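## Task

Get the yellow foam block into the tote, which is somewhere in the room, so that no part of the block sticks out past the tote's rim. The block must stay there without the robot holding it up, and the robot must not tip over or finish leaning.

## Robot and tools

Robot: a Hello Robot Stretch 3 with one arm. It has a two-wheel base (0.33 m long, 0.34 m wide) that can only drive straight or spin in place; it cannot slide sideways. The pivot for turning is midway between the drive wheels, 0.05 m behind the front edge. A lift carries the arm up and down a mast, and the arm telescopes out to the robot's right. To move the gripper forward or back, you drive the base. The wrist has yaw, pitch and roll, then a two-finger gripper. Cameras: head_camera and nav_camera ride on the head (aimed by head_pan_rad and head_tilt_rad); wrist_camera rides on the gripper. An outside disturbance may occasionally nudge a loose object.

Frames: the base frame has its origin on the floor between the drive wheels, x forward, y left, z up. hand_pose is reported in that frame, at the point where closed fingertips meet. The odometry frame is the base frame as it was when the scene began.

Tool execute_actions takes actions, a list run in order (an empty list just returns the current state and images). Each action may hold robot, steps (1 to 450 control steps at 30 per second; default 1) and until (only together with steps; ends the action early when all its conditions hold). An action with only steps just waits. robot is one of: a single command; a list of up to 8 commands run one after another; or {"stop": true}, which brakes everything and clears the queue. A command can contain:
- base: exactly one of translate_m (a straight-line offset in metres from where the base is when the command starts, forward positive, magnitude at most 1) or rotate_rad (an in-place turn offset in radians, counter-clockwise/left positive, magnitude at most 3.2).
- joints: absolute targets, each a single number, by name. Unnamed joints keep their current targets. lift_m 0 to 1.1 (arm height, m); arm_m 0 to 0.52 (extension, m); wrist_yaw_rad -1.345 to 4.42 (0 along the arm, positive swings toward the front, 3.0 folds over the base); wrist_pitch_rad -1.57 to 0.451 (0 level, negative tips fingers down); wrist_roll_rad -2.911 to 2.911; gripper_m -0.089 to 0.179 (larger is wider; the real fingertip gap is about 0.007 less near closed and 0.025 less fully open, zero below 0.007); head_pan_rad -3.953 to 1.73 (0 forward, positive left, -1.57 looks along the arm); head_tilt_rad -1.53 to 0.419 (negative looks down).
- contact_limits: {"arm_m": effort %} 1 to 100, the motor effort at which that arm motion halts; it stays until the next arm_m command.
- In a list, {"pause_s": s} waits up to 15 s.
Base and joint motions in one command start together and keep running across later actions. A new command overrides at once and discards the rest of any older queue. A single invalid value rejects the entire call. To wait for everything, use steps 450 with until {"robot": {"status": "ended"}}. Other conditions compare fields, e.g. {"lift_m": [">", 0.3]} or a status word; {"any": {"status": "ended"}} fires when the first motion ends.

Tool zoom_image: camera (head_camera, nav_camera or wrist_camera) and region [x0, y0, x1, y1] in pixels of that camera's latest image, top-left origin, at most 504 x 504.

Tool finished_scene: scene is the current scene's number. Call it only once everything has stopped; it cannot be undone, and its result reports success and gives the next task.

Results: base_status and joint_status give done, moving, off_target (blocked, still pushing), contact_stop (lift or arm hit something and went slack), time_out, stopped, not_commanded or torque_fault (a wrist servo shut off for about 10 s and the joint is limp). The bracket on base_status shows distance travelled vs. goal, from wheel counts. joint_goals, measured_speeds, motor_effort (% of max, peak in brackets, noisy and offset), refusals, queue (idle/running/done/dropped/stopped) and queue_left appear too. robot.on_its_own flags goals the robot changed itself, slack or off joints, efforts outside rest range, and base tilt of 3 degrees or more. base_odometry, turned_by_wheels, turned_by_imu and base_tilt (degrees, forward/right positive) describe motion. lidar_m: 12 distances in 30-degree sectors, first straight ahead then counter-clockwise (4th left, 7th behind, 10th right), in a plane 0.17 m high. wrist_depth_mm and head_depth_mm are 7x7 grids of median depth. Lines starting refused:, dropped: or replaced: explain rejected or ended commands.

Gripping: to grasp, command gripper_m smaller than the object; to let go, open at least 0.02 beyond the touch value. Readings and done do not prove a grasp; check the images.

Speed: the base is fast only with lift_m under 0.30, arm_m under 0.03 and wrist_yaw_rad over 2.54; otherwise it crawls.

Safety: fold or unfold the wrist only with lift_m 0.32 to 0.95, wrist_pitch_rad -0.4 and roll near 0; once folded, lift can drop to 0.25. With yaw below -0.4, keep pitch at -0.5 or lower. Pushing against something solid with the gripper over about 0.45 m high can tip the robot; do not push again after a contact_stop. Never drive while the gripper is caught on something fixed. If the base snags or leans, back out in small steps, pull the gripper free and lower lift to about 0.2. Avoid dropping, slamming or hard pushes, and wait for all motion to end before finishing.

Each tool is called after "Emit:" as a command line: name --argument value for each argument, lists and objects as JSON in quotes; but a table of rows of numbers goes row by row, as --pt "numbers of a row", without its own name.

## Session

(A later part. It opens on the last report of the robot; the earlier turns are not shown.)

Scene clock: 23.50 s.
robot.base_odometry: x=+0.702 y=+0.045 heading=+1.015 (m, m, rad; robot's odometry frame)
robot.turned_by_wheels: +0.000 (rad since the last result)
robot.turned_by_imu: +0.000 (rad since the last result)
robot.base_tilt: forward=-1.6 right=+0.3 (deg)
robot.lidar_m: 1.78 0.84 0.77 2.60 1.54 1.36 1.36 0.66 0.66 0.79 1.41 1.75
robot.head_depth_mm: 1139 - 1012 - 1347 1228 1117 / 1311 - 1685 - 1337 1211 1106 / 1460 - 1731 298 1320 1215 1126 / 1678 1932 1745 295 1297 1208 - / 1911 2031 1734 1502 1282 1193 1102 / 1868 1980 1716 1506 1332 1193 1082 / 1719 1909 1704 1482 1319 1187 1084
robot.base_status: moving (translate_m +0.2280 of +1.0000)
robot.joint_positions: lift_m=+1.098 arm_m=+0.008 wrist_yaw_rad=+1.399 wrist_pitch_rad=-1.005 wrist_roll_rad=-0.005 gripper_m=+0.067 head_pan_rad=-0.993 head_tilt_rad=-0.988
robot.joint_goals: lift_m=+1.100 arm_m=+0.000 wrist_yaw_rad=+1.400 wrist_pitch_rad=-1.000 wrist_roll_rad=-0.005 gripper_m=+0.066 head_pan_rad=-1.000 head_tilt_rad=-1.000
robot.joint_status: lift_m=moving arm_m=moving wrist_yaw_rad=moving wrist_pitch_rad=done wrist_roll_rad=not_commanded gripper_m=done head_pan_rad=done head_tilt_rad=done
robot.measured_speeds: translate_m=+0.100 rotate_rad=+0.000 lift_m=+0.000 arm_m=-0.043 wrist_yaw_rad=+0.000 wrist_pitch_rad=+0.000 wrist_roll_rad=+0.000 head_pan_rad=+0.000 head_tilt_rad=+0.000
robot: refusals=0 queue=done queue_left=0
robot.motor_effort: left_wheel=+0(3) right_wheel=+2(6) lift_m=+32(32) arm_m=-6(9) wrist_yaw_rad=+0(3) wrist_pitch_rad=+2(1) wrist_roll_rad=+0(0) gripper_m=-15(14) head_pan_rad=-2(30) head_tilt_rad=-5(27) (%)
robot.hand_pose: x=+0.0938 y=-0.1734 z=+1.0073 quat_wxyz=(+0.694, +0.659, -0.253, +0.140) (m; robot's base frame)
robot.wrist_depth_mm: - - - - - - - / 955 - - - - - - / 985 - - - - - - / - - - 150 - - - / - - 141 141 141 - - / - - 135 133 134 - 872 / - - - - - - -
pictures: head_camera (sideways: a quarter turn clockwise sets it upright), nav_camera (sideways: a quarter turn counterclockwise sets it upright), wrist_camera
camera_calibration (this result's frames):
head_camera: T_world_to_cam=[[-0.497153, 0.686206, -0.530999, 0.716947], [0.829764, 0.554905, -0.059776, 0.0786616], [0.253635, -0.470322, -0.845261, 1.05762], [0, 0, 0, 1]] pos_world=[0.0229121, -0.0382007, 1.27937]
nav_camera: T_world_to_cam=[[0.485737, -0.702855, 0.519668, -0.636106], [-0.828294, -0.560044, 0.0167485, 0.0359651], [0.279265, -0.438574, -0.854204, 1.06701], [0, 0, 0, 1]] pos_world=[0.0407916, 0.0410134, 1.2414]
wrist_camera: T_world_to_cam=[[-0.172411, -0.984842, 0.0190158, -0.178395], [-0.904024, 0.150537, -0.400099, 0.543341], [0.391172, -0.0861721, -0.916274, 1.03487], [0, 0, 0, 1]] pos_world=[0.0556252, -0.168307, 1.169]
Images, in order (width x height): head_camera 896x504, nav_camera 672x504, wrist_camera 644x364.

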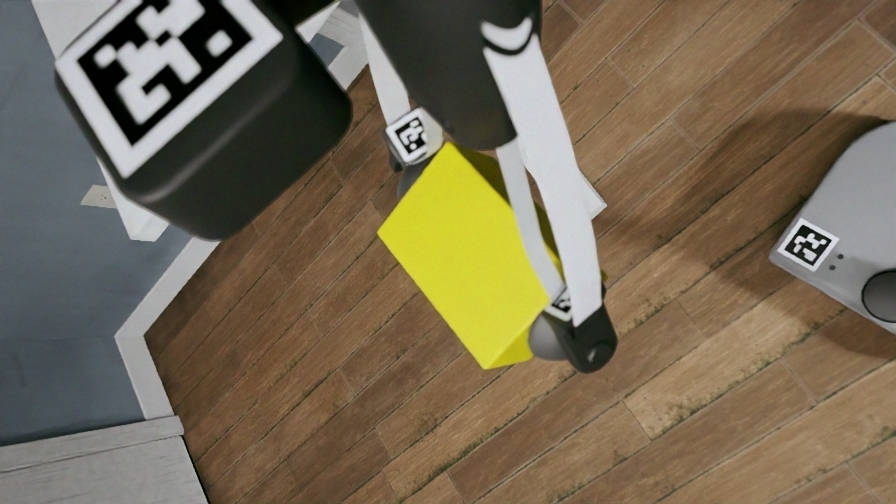

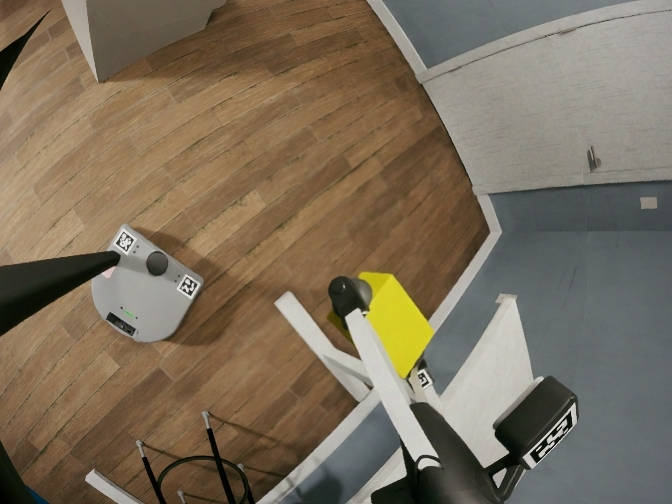

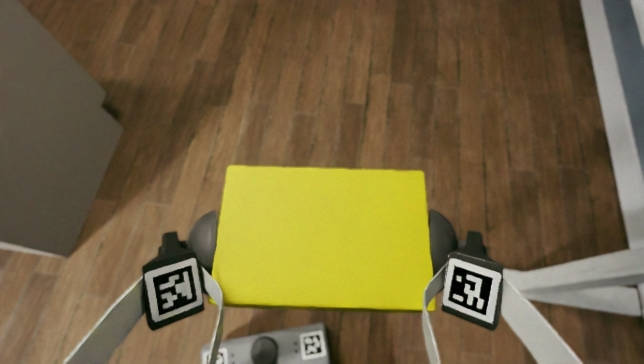

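Clear of the table. Lower and stow while driving.

Emit:
execute_actions --actions '[{"robot": {"joints": {"lift_m": 0.285, "head_pan_rad": 0.9, "head_tilt_rad": -0.6}}, "steps": 200, "until": {"robot": {"lift_m": ["<", 0.93]}}}, {"robot": {"joints": {"wrist_pitch_rad": -0.4}}, "steps": 60, "until": {"robot": {"wrist_pitch_rad": [">", -0.5]}}}, {"robot": {"joints": {"wrist_yaw_rad": 2.65}}, "steps": 200, "until": {"robot": {"lift_m": ["<", 0.4]}}}]'

Scene clock: 30.20 s.
robot.base_odometry: x=+1.055 y=+0.614 heading=+1.015 (m, m, rad; robot's odometry frame)
robot.turned_by_wheels: +0.000 (rad since the last result)
robot.turned_by_imu: +0.001 (rad since the last result)
robot.base_tilt: forward=-1.5 right=-0.1 (deg)
robot.lidar_m: 1.14 1.36 0.54 0.54 0.64 2.00 1.41 1.56 1.00 1.39 1.26 1.12
robot.head_depth_mm: 1463 1529 1605 1706 1735 1450 1229 / 1679 1797 1896 2031 1771 1450 1219 / 1999 2146 2298 2227 1755 1436 1219 / 2175 2432 2669 2242 1729 1427 1213 / 2085 2309 2608 2187 1729 1418 1207 / 2024 2229 2469 653 702 822 995 / 1919 2108 889 647 651 760 920
robot.base_status: moving (translate_m +0.8980 of +1.0000)
robot.joint_positions: lift_m=+0.397 arm_m=+0.002 wrist_yaw_rad=+2.647 wrist_pitch_rad=-0.424 wrist_roll_rad=-0.005 gripper_m=+0.067 head_pan_rad=+0.893 head_tilt_rad=-0.606
robot.joint_goals: lift_m=+0.285 arm_m=+0.000 wrist_yaw_rad=+2.650 wrist_pitch_rad=-0.400 wrist_roll_rad=-0.005 gripper_m=+0.066 head_pan_rad=+0.900 head_tilt_rad=-0.600
robot.joint_status: lift_m=moving arm_m=moving wrist_yaw_rad=moving wrist_pitch_rad=moving wrist_roll_rad=not_commanded gripper_m=done head_pan_rad=done head_tilt_rad=done
robot.measured_speeds: translate_m=+0.100 rotate_rad=+0.000 lift_m=-0.110 arm_m=+0.000 wrist_yaw_rad=+0.000 wrist_pitch_rad=+0.000 wrist_roll_rad=+0.000 head_pan_rad=+0.000 head_tilt_rad=+0.000
robot: refusals=0 queue=running queue_left=0
robot.motor_effort: left_wheel=-1(1) right_wheel=+5(3) lift_m=+27(32) arm_m=-4(5) wrist_yaw_rad=+2(3) wrist_pitch_rad=+8(8) wrist_roll_rad=+0(0) gripper_m=-13(14) head_pan_rad=+2(31) head_tilt_rad=+3(24) (%)
robot.hand_pose: x=+0.0849 y=+0.0496 z=+0.4085 quat_wxyz=(+0.314, +0.705, -0.024, +0.636) (m; robot's base frame)
robot.wrist_depth_mm: 469 492 507 - - - - / 504 530 552 - - - - / 550 571 607 - - - - / 595 625 634 150 829 900 905 / 656 689 141 141 141 753 741 / 647 653 135 133 134 650 625 / - 531 542 545 544 533 544
pictures: head_camera (sideways: a quarter turn clockwise sets it upright), nav_camera (sideways: a quarter turn counterclockwise sets it upright), wrist_camera
camera_calibration (this result's frames):
head_camera: T_world_to_cam=[[-0.336326, -0.484001, -0.807854, 1.07674], [-0.770197, 0.634997, -0.0597907, 0.0884705], [0.541924, 0.602098, -0.586342, 0.719137], [0, 0, 0, 1]] pos_world=[0.0405561, 0.0319718, 1.2968]
nav_camera: T_world_to_cam=[[0.35799, 0.481157, 0.800207, -1.00089], [0.784442, -0.619821, 0.0217553, 0.0195994], [0.506453, 0.619928, -0.599329, 0.734167], [0, 0, 0, 1]] pos_world=[-0.0288878, 0.0386015, 1.2405]
wrist_camera: T_world_to_cam=[[0.874908, -0.484047, 0.0153106, -0.0611595], [-0.253076, -0.483927, -0.837716, 0.417107], [0.412903, 0.729049, -0.545892, 0.315454], [0, 0, 0, 1]] pos_world=[0.0288163, -0.0577364, 0.522557]
Images, in order (width x height): head_camera 896x504, nav_camera 672x504, wrist_camera 644x364.

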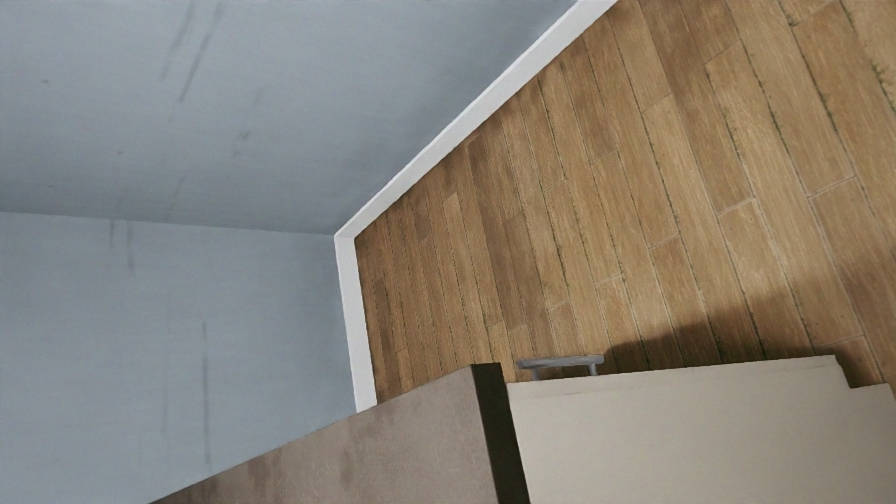

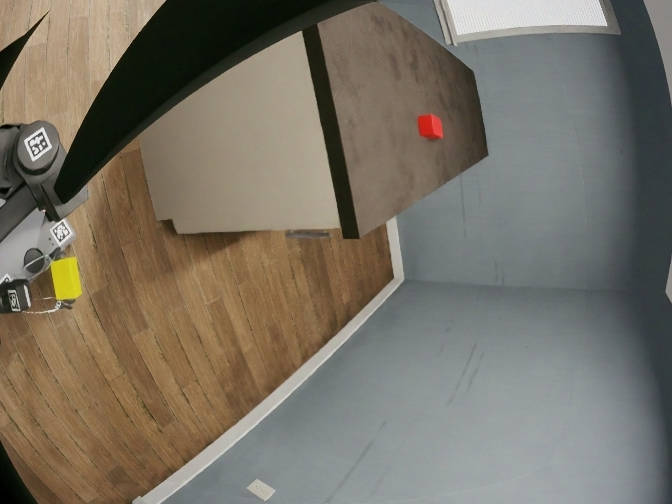

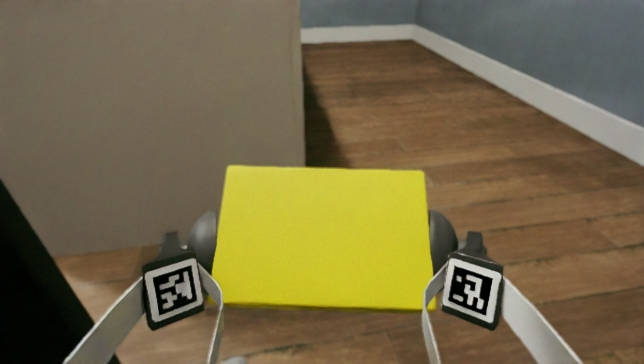

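Emit:
execute_actions --actions '[{"robot": {"base": {"translate_m": 0.25}, "joints": {"head_pan_rad": 1.4, "head_tilt_rad": -0.55}}, "steps": 200, "until": {"robot": {"status": "ended"}}}]'

Scene clock: 33.07 s.
robot.base_odometry: x=+1.192 y=+0.835 heading=+1.015 (m, m, rad; robot's odometry frame)
robot.turned_by_wheels: +0.000 (rad since the last result)
robot.turned_by_imu: +0.000 (rad since the last result)
robot.base_tilt: forward=-1.4 right=+0.3 (deg)
robot.lidar_m: 0.89 1.07 1.97 0.48 0.55 2.25 1.67 1.17 1.24 1.47 0.98 0.89
robot.head_depth_mm: 1880 2063 2290 2454 1884 1508 1262 / 1890 2090 2293 2459 1866 1506 1264 / 1899 2103 2350 2431 1852 1492 1247 / 1938 2043 1670 2121 1784 1479 1247 / 1963 1917 1037 783 905 1039 1179 / 1998 1842 964 703 590 681 819 / 1987 2111 1003 699 592 690 842
robot.base_status: done (translate_m +0.2500 of +0.2500)
robot.joint_positions: lift_m=+0.285 arm_m=+0.002 wrist_yaw_rad=+2.648 wrist_pitch_rad=-0.423 wrist_roll_rad=-0.005 gripper_m=+0.067 head_pan_rad=+1.393 head_tilt_rad=-0.557
robot.joint_goals: lift_m=+0.285 arm_m=+0.000 wrist_yaw_rad=+2.650 wrist_pitch_rad=-0.400 wrist_roll_rad=-0.005 gripper_m=+0.066 head_pan_rad=+1.400 head_tilt_rad=-0.550
robot.joint_status: lift_m=done arm_m=done wrist_yaw_rad=done wrist_pitch_rad=done wrist_roll_rad=not_commanded gripper_m=done head_pan_rad=done head_tilt_rad=done
robot.measured_speeds: translate_m=+0.000 rotate_rad=+0.000 lift_m=+0.000 arm_m=+0.000 wrist_yaw_rad=+0.000 wrist_pitch_rad=+0.000 wrist_roll_rad=+0.000 head_pan_rad=+0.000 head_tilt_rad=+0.000
robot: refusals=0 queue=done queue_left=0
robot.motor_effort: left_wheel=-2(11) right_wheel=+2(9) lift_m=+26(26) arm_m=-4(4) wrist_yaw_rad=+0(1) wrist_pitch_rad=+7(7) wrist_roll_rad=+0(0) gripper_m=-14(13) head_pan_rad=+2(19) head_tilt_rad=+3(10) (%)
robot.hand_pose: x=+0.0848 y=+0.0497 z=+0.2967 quat_wxyz=(+0.313, +0.705, -0.024, +0.636) (m; robot's base frame)
robot.wrist_depth_mm: 407 502 - - - - 827 / 440 485 - - - - 844 / 474 504 916 915 925 917 820 / 516 594 662 150 659 715 717 / 557 572 141 141 142 588 579 / 505 513 135 133 134 513 494 / - - 429 431 436 420 430
pictures: head_camera (sideways: a quarter turn clockwise sets it upright), nav_camera (sideways: a quarter turn counterclockwise sets it upright), wrist_camera
camera_calibration (this result's frames):
head_camera: T_world_to_cam=[[-0.0558796, -0.545741, -0.836088, 1.11184], [-0.979819, 0.190937, -0.0591448, 0.0889121], [0.191918, 0.81591, -0.545397, 0.668003], [0, 0, 0, 1]] pos_world=[0.021045, 0.0447679, 1.29918]
nav_camera: T_world_to_cam=[[0.0763202, 0.553992, 0.829016, -1.03673], [0.985374, -0.168953, 0.0221885, 0.0178084], [0.152357, 0.815198, -0.558784, 0.68358], [0, 0, 0, 1]] pos_world=[-0.0425727, 0.0200956, 1.24104]
wrist_camera: T_world_to_cam=[[0.875241, -0.483446, 0.0153009, -0.0593441], [-0.252396, -0.483471, -0.838184, 0.323524], [0.412614, 0.72975, -0.545174, 0.254082], [0, 0, 0, 1]] pos_world=[0.028759, -0.0576913, 0.410599]
Images, in order (width x height): head_camera 896x504, nav_camera 672x504, wrist_camera 644x364.

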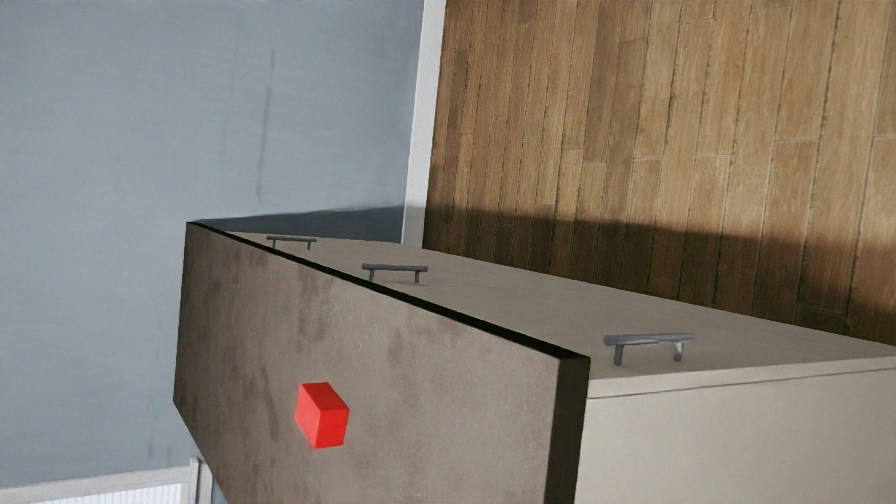

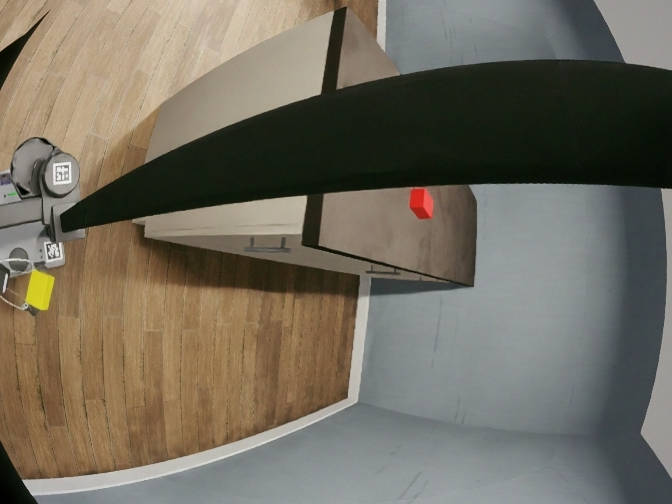

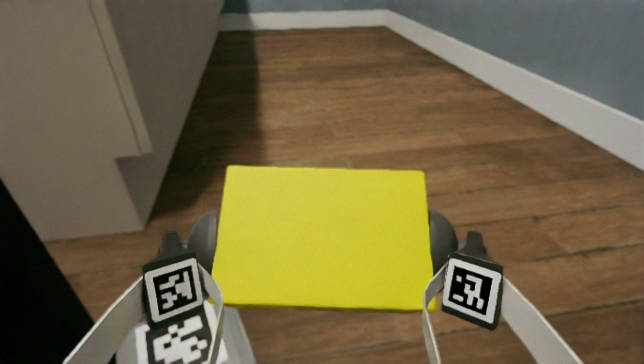

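Emit:
execute_actions --actions '[{"robot": [{"base": {"rotate_rad": -0.45}}, {"base": {"translate_m": -1.0}, "joints": {"head_pan_rad": -3.75, "head_tilt_rad": -0.5}}], "steps": 300, "until": {"robot": {"status": "ended"}}}]'

Scene clock: 41.53 s.
robot.base_odometry: x=+0.348 y=+0.300 heading=+0.565 (m, m, rad; robot's odometry frame)
robot.turned_by_wheels: -0.450 (rad since the last result)
robot.turned_by_imu: -0.449 (rad since the last result)
robot.base_tilt: forward=-1.5 right=+0.2 (deg)
robot.lidar_m: 1.88 0.54 0.43 0.73 2.19 1.36 1.25 1.27 1.04 1.03 1.23 2.03
robot.head_depth_mm: 2013 2136 2326 2468 - - - / 2197 2321 2510 2572 2029 1608 - / 2371 2542 2768 2683 1960 1552 1289 / 2489 2679 3064 2513 1947 1534 1275 / 1340 1451 1599 1788 1871 1534 1276 / 1231 1330 1458 1595 1762 1512 1272 / 1142 1222 1337 1456 1602 1517 1254
robot.base_status: done (translate_m -1.0000 of -1.0000)
robot.joint_positions: lift_m=+0.285 arm_m=+0.002 wrist_yaw_rad=+2.648 wrist_pitch_rad=-0.423 wrist_roll_rad=-0.005 gripper_m=+0.067 head_pan_rad=-3.743 head_tilt_rad=-0.507
robot.joint_goals: lift_m=+0.285 arm_m=+0.000 wrist_yaw_rad=+2.650 wrist_pitch_rad=-0.400 wrist_roll_rad=-0.005 gripper_m=+0.066 head_pan_rad=-3.750 head_tilt_rad=-0.500
robot.joint_status: lift_m=done arm_m=done wrist_yaw_rad=done wrist_pitch_rad=done wrist_roll_rad=not_commanded gripper_m=done head_pan_rad=done head_tilt_rad=done
robot.measured_speeds: translate_m=+0.000 rotate_rad=+0.000 lift_m=+0.000 arm_m=+0.000 wrist_yaw_rad=+0.000 wrist_pitch_rad=+0.000 wrist_roll_rad=+0.000 head_pan_rad=+0.000 head_tilt_rad=+0.000
robot: refusals=0 queue=done queue_left=0
robot.motor_effort: left_wheel=+3(13) right_wheel=-2(8) lift_m=+26(27) arm_m=-4(4) wrist_yaw_rad=+2(2) wrist_pitch_rad=+7(7) wrist_roll_rad=+0(0) gripper_m=-15(13) head_pan_rad=-2(29) head_tilt_rad=+3(9) (%)
robot.hand_pose: x=+0.0848 y=+0.0497 z=+0.2967 quat_wxyz=(+0.313, +0.705, -0.024, +0.636) (m; robot's base frame)
robot.wrist_depth_mm: - - 611 442 515 661 - / - - 693 476 572 746 - / 923 926 807 527 649 860 901 / 719 710 652 150 638 708 706 / 591 583 142 141 142 585 586 / 513 514 135 133 134 507 494 / - - 430 429 433 421 430
pictures: head_camera (sideways: a quarter turn clockwise sets it upright), nav_camera (sideways: a quarter turn counterclockwise sets it upright), wrist_camera
camera_calibration (this result's frames):
head_camera: T_world_to_cam=[[0.439538, -0.251104, -0.862411, 1.14314], [-0.579055, -0.813198, -0.0583471, 0.0854329], [-0.68666, 0.525029, -0.502835, 0.617985], [0, 0, 0, 1]] pos_world=[-0.0286373, 0.0320607, 1.30158]
nav_camera: T_world_to_cam=[[-0.438942, 0.273322, 0.855935, -1.06869], [0.559793, 0.828325, 0.0225689, 0.0199076], [-0.702824, 0.489053, -0.516591, 0.6339], [0, 0, 0, 1]] pos_world=[-0.0347155, -0.0344055, 1.24174]
wrist_camera: T_world_to_cam=[[0.875242, -0.483443, 0.0152995, -0.0593438], [-0.252375, -0.483436, -0.83821, 0.323538], [0.412624, 0.729776, -0.545132, 0.254067], [0, 0, 0, 1]] pos_world=[0.028759, -0.0576919, 0.410601]
Images, in order (width x height): head_camera 896x504, nav_camera 672x504, wrist_camera 644x364.

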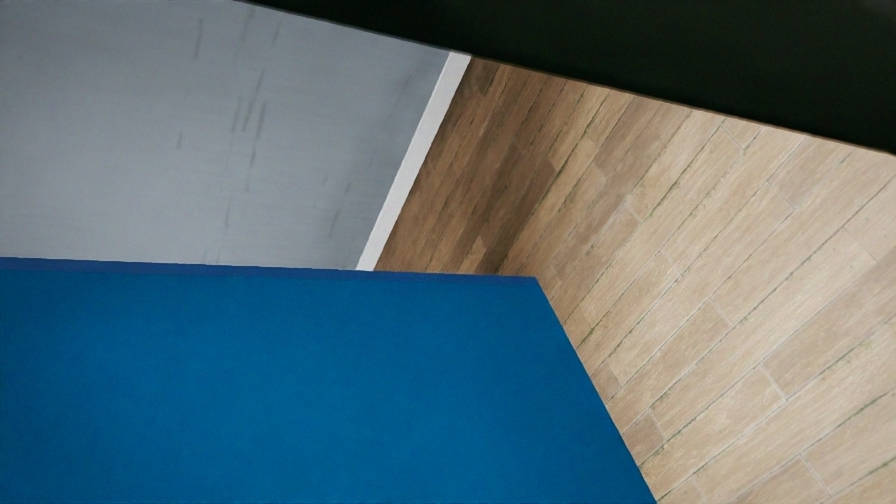

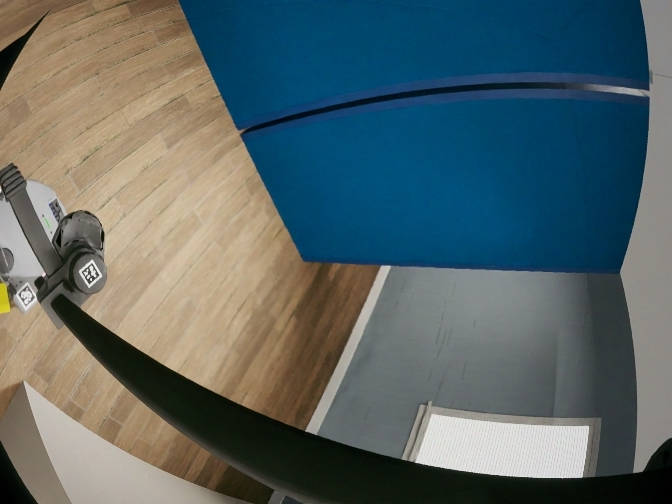

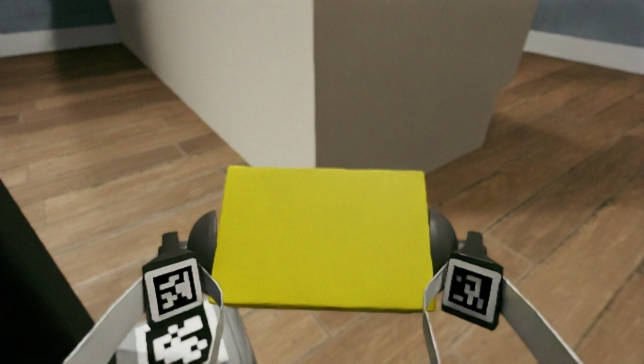

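Emit:
execute_actions --actions '[{"robot": {"base": {"rotate_rad": -0.86}, "joints": {"head_pan_rad": -2.3, "head_tilt_rad": -0.6}}, "steps": 200, "until": {"robot": {"rotate_rad": ["<", -0.855]}}}, {"robot": {"base": {"translate_m": -1.0}}, "steps": 200, "until": {"robot": {"translate_m": ["<", -0.8]}}}, {"robot": {"base": {"translate_m": -1.0}}, "steps": 300, "until": {"robot": {"translate_m": ["<", -0.995]}}}]'

Scene clock: 50.07 s.
robot.base_odometry: x=-1.379 y=+0.824 heading=-0.295 (m, m, rad; robot's odometry frame)
robot.turned_by_wheels: -0.860 (rad since the last result)
robot.turned_by_imu: -0.857 (rad since the last result)
robot.base_tilt: forward=-1.5 right=-0.3 (deg)
robot.lidar_m: 1.71 1.29 1.26 0.87 0.66 0.65 0.68 0.96 1.91 0.44 0.42 1.29
robot.head_depth_mm: 1133 1156 1189 1221 1248 1282 1210 / 1424 1463 1506 1561 1605 1444 1229 / 1660 1828 1988 2117 1770 1456 1219 / 1632 1817 2022 2211 1762 1445 1213 / 1594 1773 1979 2161 1751 1437 1207 / 1569 1738 1950 2137 1743 1418 1200 / 1540 1691 1897 2082 1726 1412 1194
robot.base_status: moving (translate_m -0.9959 of -1.0000)
robot.joint_positions: lift_m=+0.285 arm_m=+0.002 wrist_yaw_rad=+2.648 wrist_pitch_rad=-0.423 wrist_roll_rad=-0.005 gripper_m=+0.067 head_pan_rad=-2.307 head_tilt_rad=-0.594
robot.joint_goals: lift_m=+0.285 arm_m=+0.000 wrist_yaw_rad=+2.650 wrist_pitch_rad=-0.400 wrist_roll_rad=-0.005 gripper_m=+0.066 head_pan_rad=-2.300 head_tilt_rad=-0.600
robot.joint_status: lift_m=done arm_m=done wrist_yaw_rad=done wrist_pitch_rad=done wrist_roll_rad=not_commanded gripper_m=done head_pan_rad=done head_tilt_rad=done
robot.measured_speeds: translate_m=-0.055 rotate_rad=+0.000 lift_m=+0.000 arm_m=+0.000 wrist_yaw_rad=+0.000 wrist_pitch_rad=+0.000 wrist_roll_rad=+0.000 head_pan_rad=+0.000 head_tilt_rad=+0.000
robot: refusals=0 queue=running queue_left=0
robot.motor_effort: left_wheel=+8(13) right_wheel=+0(8) lift_m=+26(26) arm_m=-4(4) wrist_yaw_rad=+2(1) wrist_pitch_rad=+7(7) wrist_roll_rad=+0(0) gripper_m=-14(13) head_pan_rad=+2(31) head_tilt_rad=-2(12) (%)
robot.hand_pose: x=+0.0848 y=+0.0497 z=+0.2967 quat_wxyz=(+0.313, +0.705, -0.024, +0.636) (m; robot's base frame)
robot.wrist_depth_mm: 767 - - - - - - / 779 - - - - - - / 773 905 923 915 914 924 908 / 702 712 661 150 665 713 712 / 586 594 141 142 141 593 585 / 512 513 135 133 134 517 496 / - - 431 429 430 420 430
pictures: head_camera (sideways: a quarter turn clockwise sets it upright), nav_camera (sideways: a quarter turn counterclockwise sets it upright), wrist_camera
camera_calibration (this result's frames):
head_camera: T_world_to_cam=[[0.356938, 0.455874, -0.815337, 1.08226], [0.731402, -0.679334, -0.059638, 0.079113], [-0.581073, -0.575052, -0.575907, 0.712413], [0, 0, 0, 1]] pos_world=[-0.0302005, -0.0299569, 1.29741]
nav_camera: T_world_to_cam=[[-0.378466, -0.451846, 0.807836, -1.00634], [-0.746833, 0.664652, 0.0218723, 0.0287875], [-0.546813, -0.595041, -0.589001, 0.727156], [0, 0, 0, 1]] pos_world=[0.0382521, -0.0411568, 1.24062]
wrist_camera: T_world_to_cam=[[0.875245, -0.483438, 0.0152969, -0.0593435], [-0.252325, -0.483349, -0.838275, 0.323576], [0.412648, 0.729836, -0.545032, 0.254036], [0, 0, 0, 1]] pos_world=[0.028759, -0.0576934, 0.410611]
Images, in order (width x height): head_camera 896x504, nav_camera 672x504, wrist_camera 644x364.

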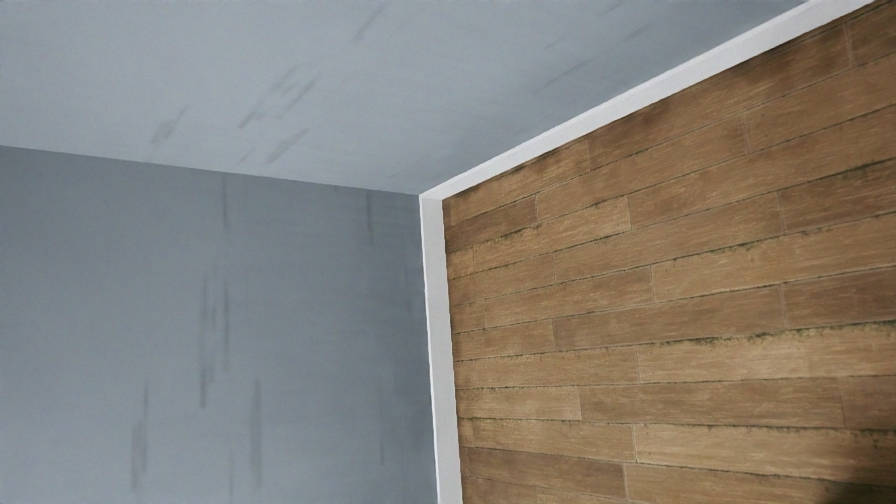

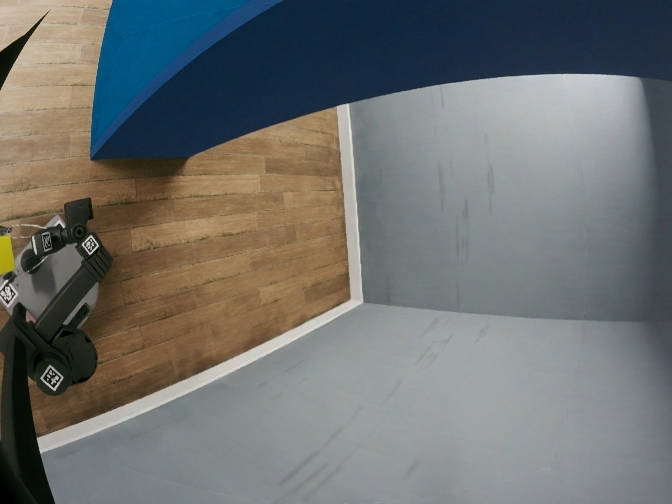

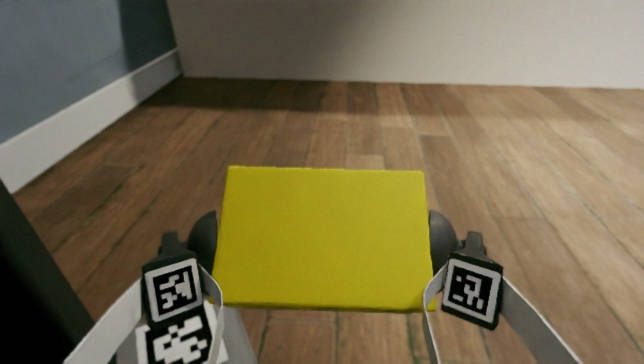

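Emit:
execute_actions --actions '[{"robot": {"base": {"rotate_rad": 0.9}, "joints": {"head_pan_rad": -1.65, "head_tilt_rad": -0.45}}, "steps": 200, "until": {"robot": {"rotate_rad": [">", 0.895]}}}, {"robot": {"base": {"translate_m": -1.0}}, "steps": 300, "until": {"robot": {"translate_m": ["<", -0.995]}}}, {"steps": 6}]'

Scene clock: 55.93 s.
robot.base_odometry: x=-2.205 y=+0.257 heading=+0.605 (m, m, rad; robot's odometry frame)
robot.turned_by_wheels: +0.900 (rad since the last result)
robot.turned_by_imu: +0.884 (rad since the last result)
robot.base_tilt: forward=-1.4 right=+0.1 (deg)
robot.lidar_m: 2.26 0.86 0.58 0.54 0.54 0.69 0.91 0.92 1.17 2.27 0.51 0.55
robot.head_depth_mm: 1519 1557 1580 1625 1661 1593 1336 / 1869 1917 1963 2027 1944 1637 1338 / 2422 2514 2605 2610 2069 1617 1324 / 2764 3056 3305 2902 2060 1605 1315 / 2779 2984 3260 2850 2060 1596 1311 / 2651 2944 3131 2825 2034 1587 1301 / 2613 2847 3026 2515 1964 1575 1290
robot.base_status: moving (translate_m -1.0000 of -1.0000)
robot.joint_positions: lift_m=+0.285 arm_m=+0.002 wrist_yaw_rad=+2.648 wrist_pitch_rad=-0.423 wrist_roll_rad=-0.005 gripper_m=+0.067 head_pan_rad=-1.657 head_tilt_rad=-0.457
robot.joint_goals: lift_m=+0.285 arm_m=+0.000 wrist_yaw_rad=+2.650 wrist_pitch_rad=-0.400 wrist_roll_rad=-0.005 gripper_m=+0.066 head_pan_rad=-1.650 head_tilt_rad=-0.450
robot.joint_status: lift_m=done arm_m=done wrist_yaw_rad=done wrist_pitch_rad=done wrist_roll_rad=not_commanded gripper_m=done head_pan_rad=done head_tilt_rad=done
robot.measured_speeds: translate_m=-0.001 rotate_rad=+0.000 lift_m=+0.000 arm_m=+0.000 wrist_yaw_rad=+0.000 wrist_pitch_rad=+0.000 wrist_roll_rad=+0.000 head_pan_rad=+0.000 head_tilt_rad=+0.000
robot: refusals=0 queue=running queue_left=0
robot.motor_effort: left_wheel=+2(11) right_wheel=+4(9) lift_m=+27(26) arm_m=-4(4) wrist_yaw_rad=+1(1) wrist_pitch_rad=+7(7) wrist_roll_rad=+0(0) gripper_m=-15(15) head_pan_rad=+2(23) head_tilt_rad=+3(15) (%)
robot.hand_pose: x=+0.0848 y=+0.0497 z=+0.2967 quat_wxyz=(+0.313, +0.705, -0.024, +0.636) (m; robot's base frame)
robot.wrist_depth_mm: 429 479 549 643 767 960 - / 454 510 590 694 844 - - / 482 542 637 762 869 931 903 / 513 582 622 150 655 716 719 / 540 581 141 141 141 584 586 / 516 515 135 133 134 514 494 / - - 429 432 433 417 433
pictures: head_camera (sideways: a quarter turn clockwise sets it upright), nav_camera (sideways: a quarter turn counterclockwise sets it upright), wrist_camera
camera_calibration (this result's frames):
head_camera: T_world_to_cam=[[-0.00181484, 0.463369, -0.886164, 1.17681], [0.992715, -0.105927, -0.0574214, 0.0746435], [-0.120476, -0.879812, -0.459801, 0.558537], [0, 0, 0, 1]] pos_world=[-0.00467389, -0.0459833, 1.30395]
nav_camera: T_world_to_cam=[[-0.017837, -0.474102, 0.880289, -1.10302], [-0.996533, 0.0799888, 0.0228876, 0.0289849], [-0.0812643, -0.876829, -0.473885, 0.574543], [0, 0, 0, 1]] pos_world=[0.0558997, -0.0214855, 1.24258]
wrist_camera: T_world_to_cam=[[0.875245, -0.483437, 0.0152982, -0.0593433], [-0.25232, -0.483343, -0.83828, 0.323579], [0.41265, 0.729841, -0.545025, 0.254032], [0, 0, 0, 1]] pos_world=[0.0287589, -0.0576921, 0.410611]
Images, in order (width x height): head_camera 896x504, nav_camera 672x504, wrist_camera 644x364.

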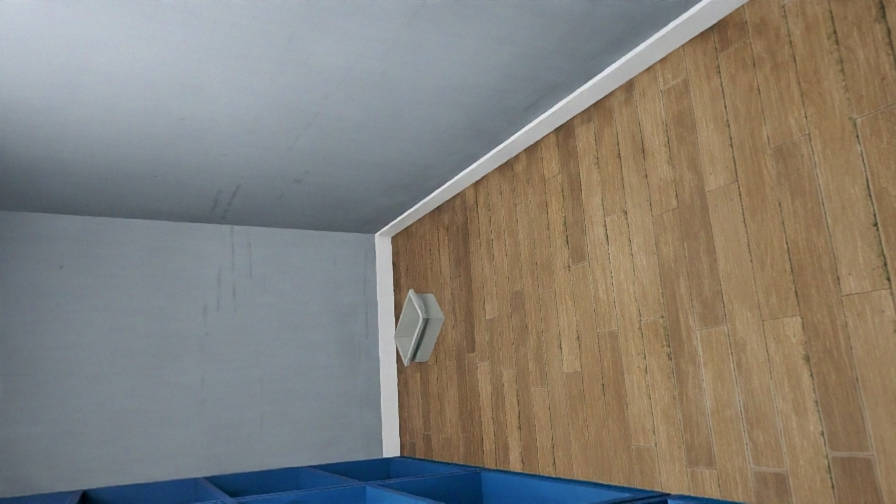

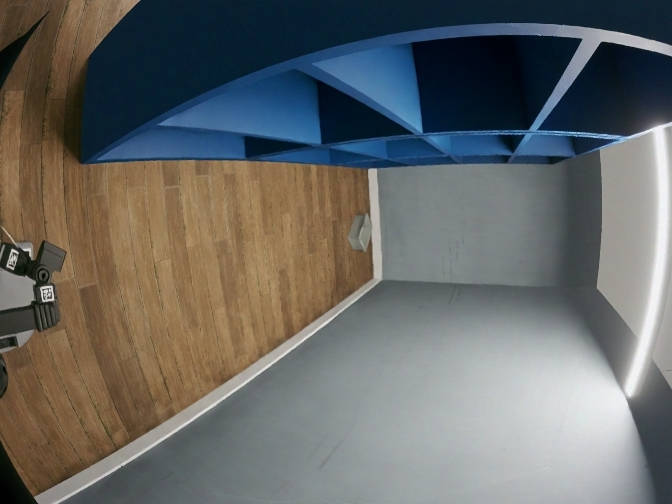

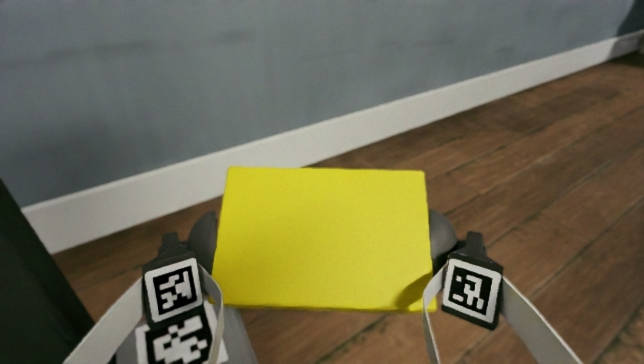

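Emit:
execute_actions --actions '[{"robot": {"base": {"rotate_rad": -1.61}, "joints": {"head_pan_rad": 0.0, "head_tilt_rad": -0.8}}, "steps": 200, "until": {"robot": {"rotate_rad": ["<", -1.605]}}}, {"robot": {"base": {"translate_m": 1.0}}, "steps": 200, "until": {"robot": {"translate_m": [">", 0.6]}}}, {"robot": {"base": {"translate_m": 1.0}}, "steps": 200, "until": {"robot": {"translate_m": [">", 0.45]}}}, {"robot": {"base": {"translate_m": 1.0}, "joints": {"head_tilt_rad": -1.0}}, "steps": 300, "until": {"robot": {"translate_m": [">", 0.995]}}}, {"steps": 8}]'

Scene clock: 66.07 s.
robot.base_odometry: x=-1.099 y=-1.485 heading=-1.005 (m, m, rad; robot's odometry frame)
robot.turned_by_wheels: -1.610 (rad since the last result)
robot.turned_by_imu: -1.582 (rad since the last result)
robot.base_tilt: forward=-1.3 right=+0.7 (deg)
robot.lidar_m: 1.19 1.20 0.59 0.59 1.01 0.85 1.68 1.04 0.68 0.63 0.63 0.80
robot.head_depth_mm: 1132 1250 1287 1344 1307 1232 1109 / 1136 1365 1587 1527 1367 1223 1111 / 1117 1346 1648 1536 1352 1209 1109 / 1094 1303 1624 1506 1349 1203 1108 / 1086 1284 1598 1459 1321 1199 835 / 1062 1276 1575 1497 1324 1194 1095 / 1049 1247 1527 1484 1320 1191 1079
robot.base_status: moving (translate_m +1.0000 of +1.0000)
robot.joint_positions: lift_m=+0.285 arm_m=+0.002 wrist_yaw_rad=+2.648 wrist_pitch_rad=-0.423 wrist_roll_rad=-0.005 gripper_m=+0.067 head_pan_rad=-0.007 head_tilt_rad=-0.988
robot.joint_goals: lift_m=+0.285 arm_m=+0.000 wrist_yaw_rad=+2.650 wrist_pitch_rad=-0.400 wrist_roll_rad=-0.005 gripper_m=+0.066 head_pan_rad=+0.000 head_tilt_rad=-1.000
robot.joint_status: lift_m=done arm_m=done wrist_yaw_rad=done wrist_pitch_rad=done wrist_roll_rad=not_commanded gripper_m=done head_pan_rad=done head_tilt_rad=done
robot.measured_speeds: translate_m=+0.000 rotate_rad=+0.000 lift_m=+0.000 arm_m=+0.000 wrist_yaw_rad=+0.000 wrist_pitch_rad=+0.000 wrist_roll_rad=+0.000 head_pan_rad=+0.000 head_tilt_rad=+0.000
robot: refusals=0 queue=running queue_left=0
robot.motor_effort: left_wheel=+3(14) right_wheel=-1(6) lift_m=+27(26) arm_m=-4(4) wrist_yaw_rad=+1(0) wrist_pitch_rad=+7(7) wrist_roll_rad=+0(0) gripper_m=-14(13) head_pan_rad=+2(30) head_tilt_rad=-5(23) (%)
robot.hand_pose: x=+0.0848 y=+0.0497 z=+0.2967 quat_wxyz=(+0.313, +0.705, -0.024, +0.636) (m; robot's base frame)
robot.wrist_depth_mm: 765 807 584 - - - 876 / 809 881 629 - - - 919 / 754 752 685 817 918 921 874 / 590 616 651 150 658 719 619 / 557 585 141 141 141 584 562 / 515 511 135 133 134 509 497 / - - 435 429 430 422 428
pictures: head_camera (sideways: a quarter turn clockwise sets it upright), nav_camera (sideways: a quarter turn counterclockwise sets it upright), wrist_camera
camera_calibration (this result's frames):
head_camera: T_world_to_cam=[[-0.846763, -0.0357764, -0.530765, 0.718775], [-0.00470821, 0.998201, -0.0597728, 0.0837477], [0.531949, -0.0481144, -0.845408, 1.05611], [0, 0, 0, 1]] pos_world=[0.0472276, -0.00706744, 1.27935]
nav_camera: T_world_to_cam=[[0.854341, 0.0170667, 0.519432, -0.638047], [0.0097925, -0.999812, 0.0167439, 0.0308588], [0.519621, -0.00921844, -0.854347, 1.06573], [0, 0, 0, 1]] pos_world=[-0.00896657, 0.0515666, 1.24141]
wrist_camera: T_world_to_cam=[[0.875271, -0.483392, 0.0152953, -0.0593351], [-0.252295, -0.483352, -0.838283, 0.323578], [0.412612, 0.729865, -0.545021, 0.254033], [0, 0, 0, 1]] pos_world=[0.0287543, -0.05769, 0.41061]
Images, in order (width x height): head_camera 896x504, nav_camera 672x504, wrist_camera 644x364.

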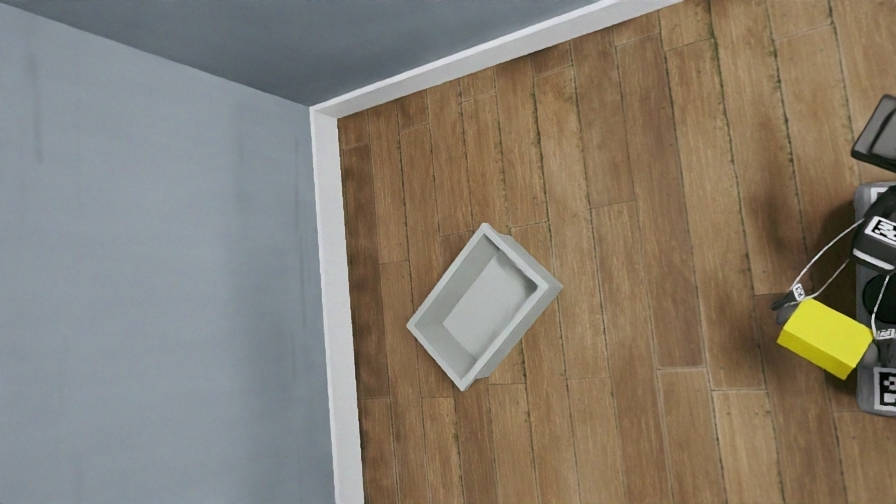

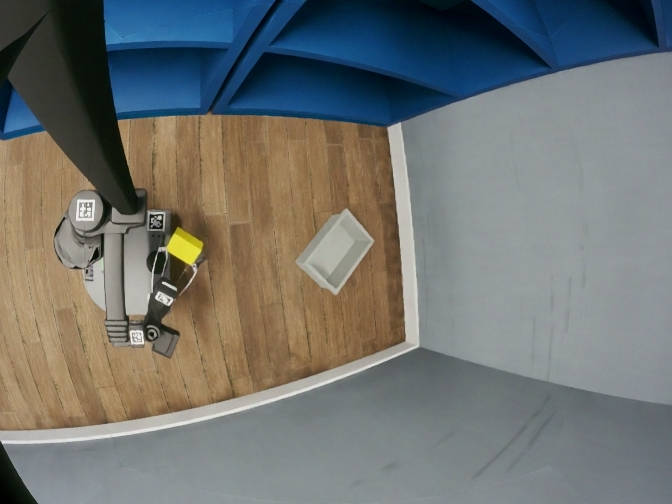

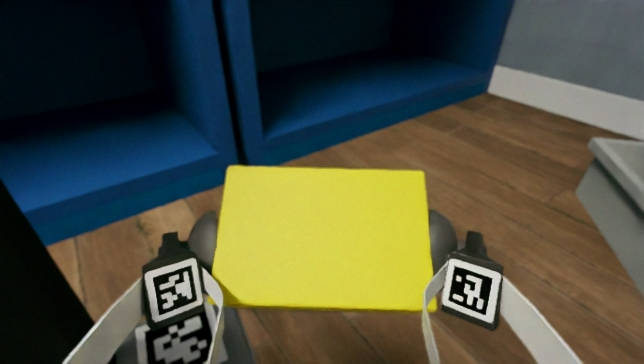

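Emit:
execute_actions --actions '[{"robot": {"base": {"translate_m": 0.2}}, "steps": 200, "until": {"robot": {"translate_m_goal": ["<", 0.3], "translate_m": [">", 0.197]}}}, {"robot": {"base": {"rotate_rad": 1.845}, "joints": {"head_pan_rad": -1.7, "head_tilt_rad": -1.1}}, "steps": 200, "until": {"robot": {"rotate_rad": [">", 1.83]}}}, {"robot": {"joints": {"lift_m": 0.33, "wrist_yaw_rad": 0.3, "arm_m": 0.335}}, "steps": 100, "until": {"robot": {"wrist_yaw_rad": ["<", 1.3], "arm_m": [">", 0.08]}}}, {"robot": {"joints": {"wrist_pitch_rad": -1.0, "lift_m": 0.3}}, "steps": 100, "until": {"robot": {"wrist_pitch_rad": ["<", -0.8]}}}, {"robot": {"joints": {"wrist_yaw_rad": -0.81}}, "steps": 300, "until": {"robot": {"status": "ended"}}}]'

Scene clock: 73.67 s.
robot.base_odometry: x=-0.992 y=-1.653 heading=+0.840 (m, m, rad; robot's odometry frame)
robot.turned_by_wheels: +1.845 (rad since the last result)
robot.turned_by_imu: +1.819 (rad since the last result)
robot.base_tilt: forward=-1.4 right=+0.4 (deg)
robot.lidar_m: 0.58 1.06 1.03 1.57 0.76 0.61 0.60 0.65 1.00 0.99 1.07 0.58
robot.head_depth_mm: 954 1157 1434 1438 1328 1209 1126 / 953 1155 1481 1455 1319 1203 - / 953 1162 1486 1446 1298 1226 - / 949 1160 1485 1411 1286 - - / 951 1162 1481 1420 1297 1199 1087 / 958 1166 1484 1418 1284 1182 1077 / 958 1178 1473 1402 1281 1177 1081
robot.base_status: done (rotate_rad +1.8449 of +1.8450)
robot.joint_positions: lift_m=+0.300 arm_m=+0.335 wrist_yaw_rad=-0.808 wrist_pitch_rad=-1.004 wrist_roll_rad=-0.005 gripper_m=+0.067 head_pan_rad=-1.693 head_tilt_rad=-1.087
robot.joint_goals: lift_m=+0.300 arm_m=+0.335 wrist_yaw_rad=-0.810 wrist_pitch_rad=-1.000 wrist_roll_rad=-0.005 gripper_m=+0.066 head_pan_rad=-1.700 head_tilt_rad=-1.100
robot.joint_status: lift_m=done arm_m=done wrist_yaw_rad=done wrist_pitch_rad=done wrist_roll_rad=not_commanded gripper_m=done head_pan_rad=done head_tilt_rad=done
robot.measured_speeds: translate_m=+0.000 rotate_rad=+0.000 lift_m=+0.000 arm_m=+0.000 wrist_yaw_rad=+0.000 wrist_pitch_rad=+0.000 wrist_roll_rad=+0.000 head_pan_rad=+0.000 head_tilt_rad=+0.000
robot: refusals=0 queue=done queue_left=0
robot.motor_effort: left_wheel=-3(13) right_wheel=+3(8) lift_m=+26(32) arm_m=+4(6) wrist_yaw_rad=-1(1) wrist_pitch_rad=+1(7) wrist_roll_rad=+0(0) gripper_m=-14(14) head_pan_rad=-2(27) head_tilt_rad=-5(16) (%)
robot.hand_pose: x=-0.1063 y=-0.5605 z=+0.2097 quat_wxyz=(+0.438, +0.071, -0.702, -0.557) (m; robot's base frame)
robot.wrist_depth_mm: 382 436 485 485 481 489 482 / 421 451 454 455 452 453 451 / 421 420 423 423 425 424 423 / 395 396 266 150 263 395 399 / 372 372 141 141 141 266 374 / 352 355 135 133 134 262 351 / 333 242 326 331 332 302 332
pictures: head_camera (sideways: a quarter turn clockwise sets it upright), nav_camera (sideways: a quarter turn counterclockwise sets it upright), wrist_camera
camera_calibration (this result's frames):
head_camera: T_world_to_cam=[[0.0677919, 0.893189, -0.444542, 0.60088], [0.992824, -0.104388, -0.0583349, 0.0757832], [-0.0985088, -0.437398, -0.893856, 1.12292], [0, 0, 0, 1]] pos_world=[-0.00535651, -0.0376252, 1.27527]
nav_camera: T_world_to_cam=[[-0.0871083, -0.897415, 0.432504, -0.519071], [-0.994488, 0.103766, 0.0150132, 0.0392401], [-0.0583523, -0.428812, -0.901507, 1.13054], [0, 0, 0, 1]] pos_world=[0.059778, 0.0148944, 1.2431]
wrist_camera: T_world_to_cam=[[-0.690215, 0.723355, 0.0190098, 0.323451], [0.657443, 0.637864, -0.401122, 0.54089], [-0.302279, -0.264362, -0.915828, 0.17535], [0, 0, 0, 1]] pos_world=[-0.0793483, -0.532628, 0.371405]
Images, in order (width x height): head_camera 896x504, nav_camera 672x504, wrist_camera 644x364.

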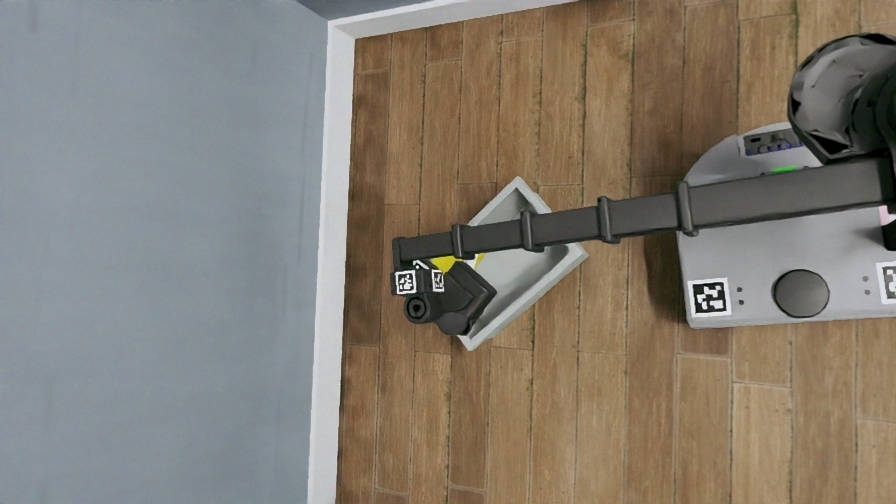

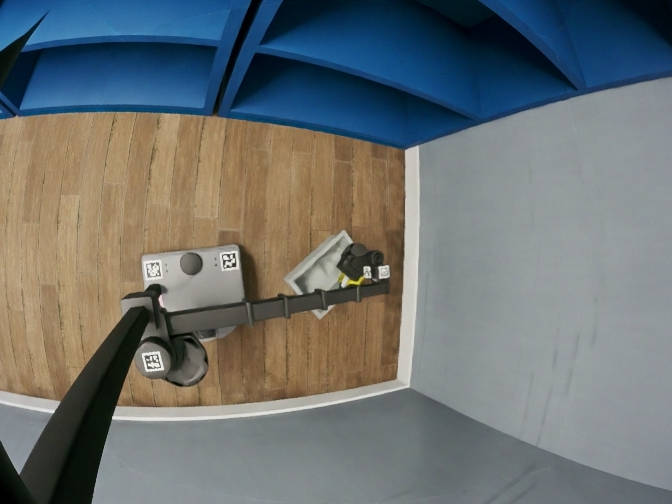

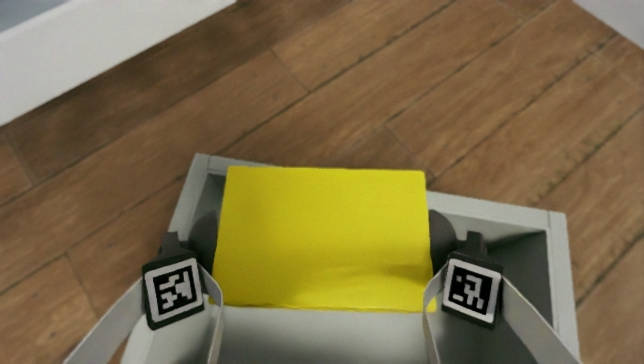

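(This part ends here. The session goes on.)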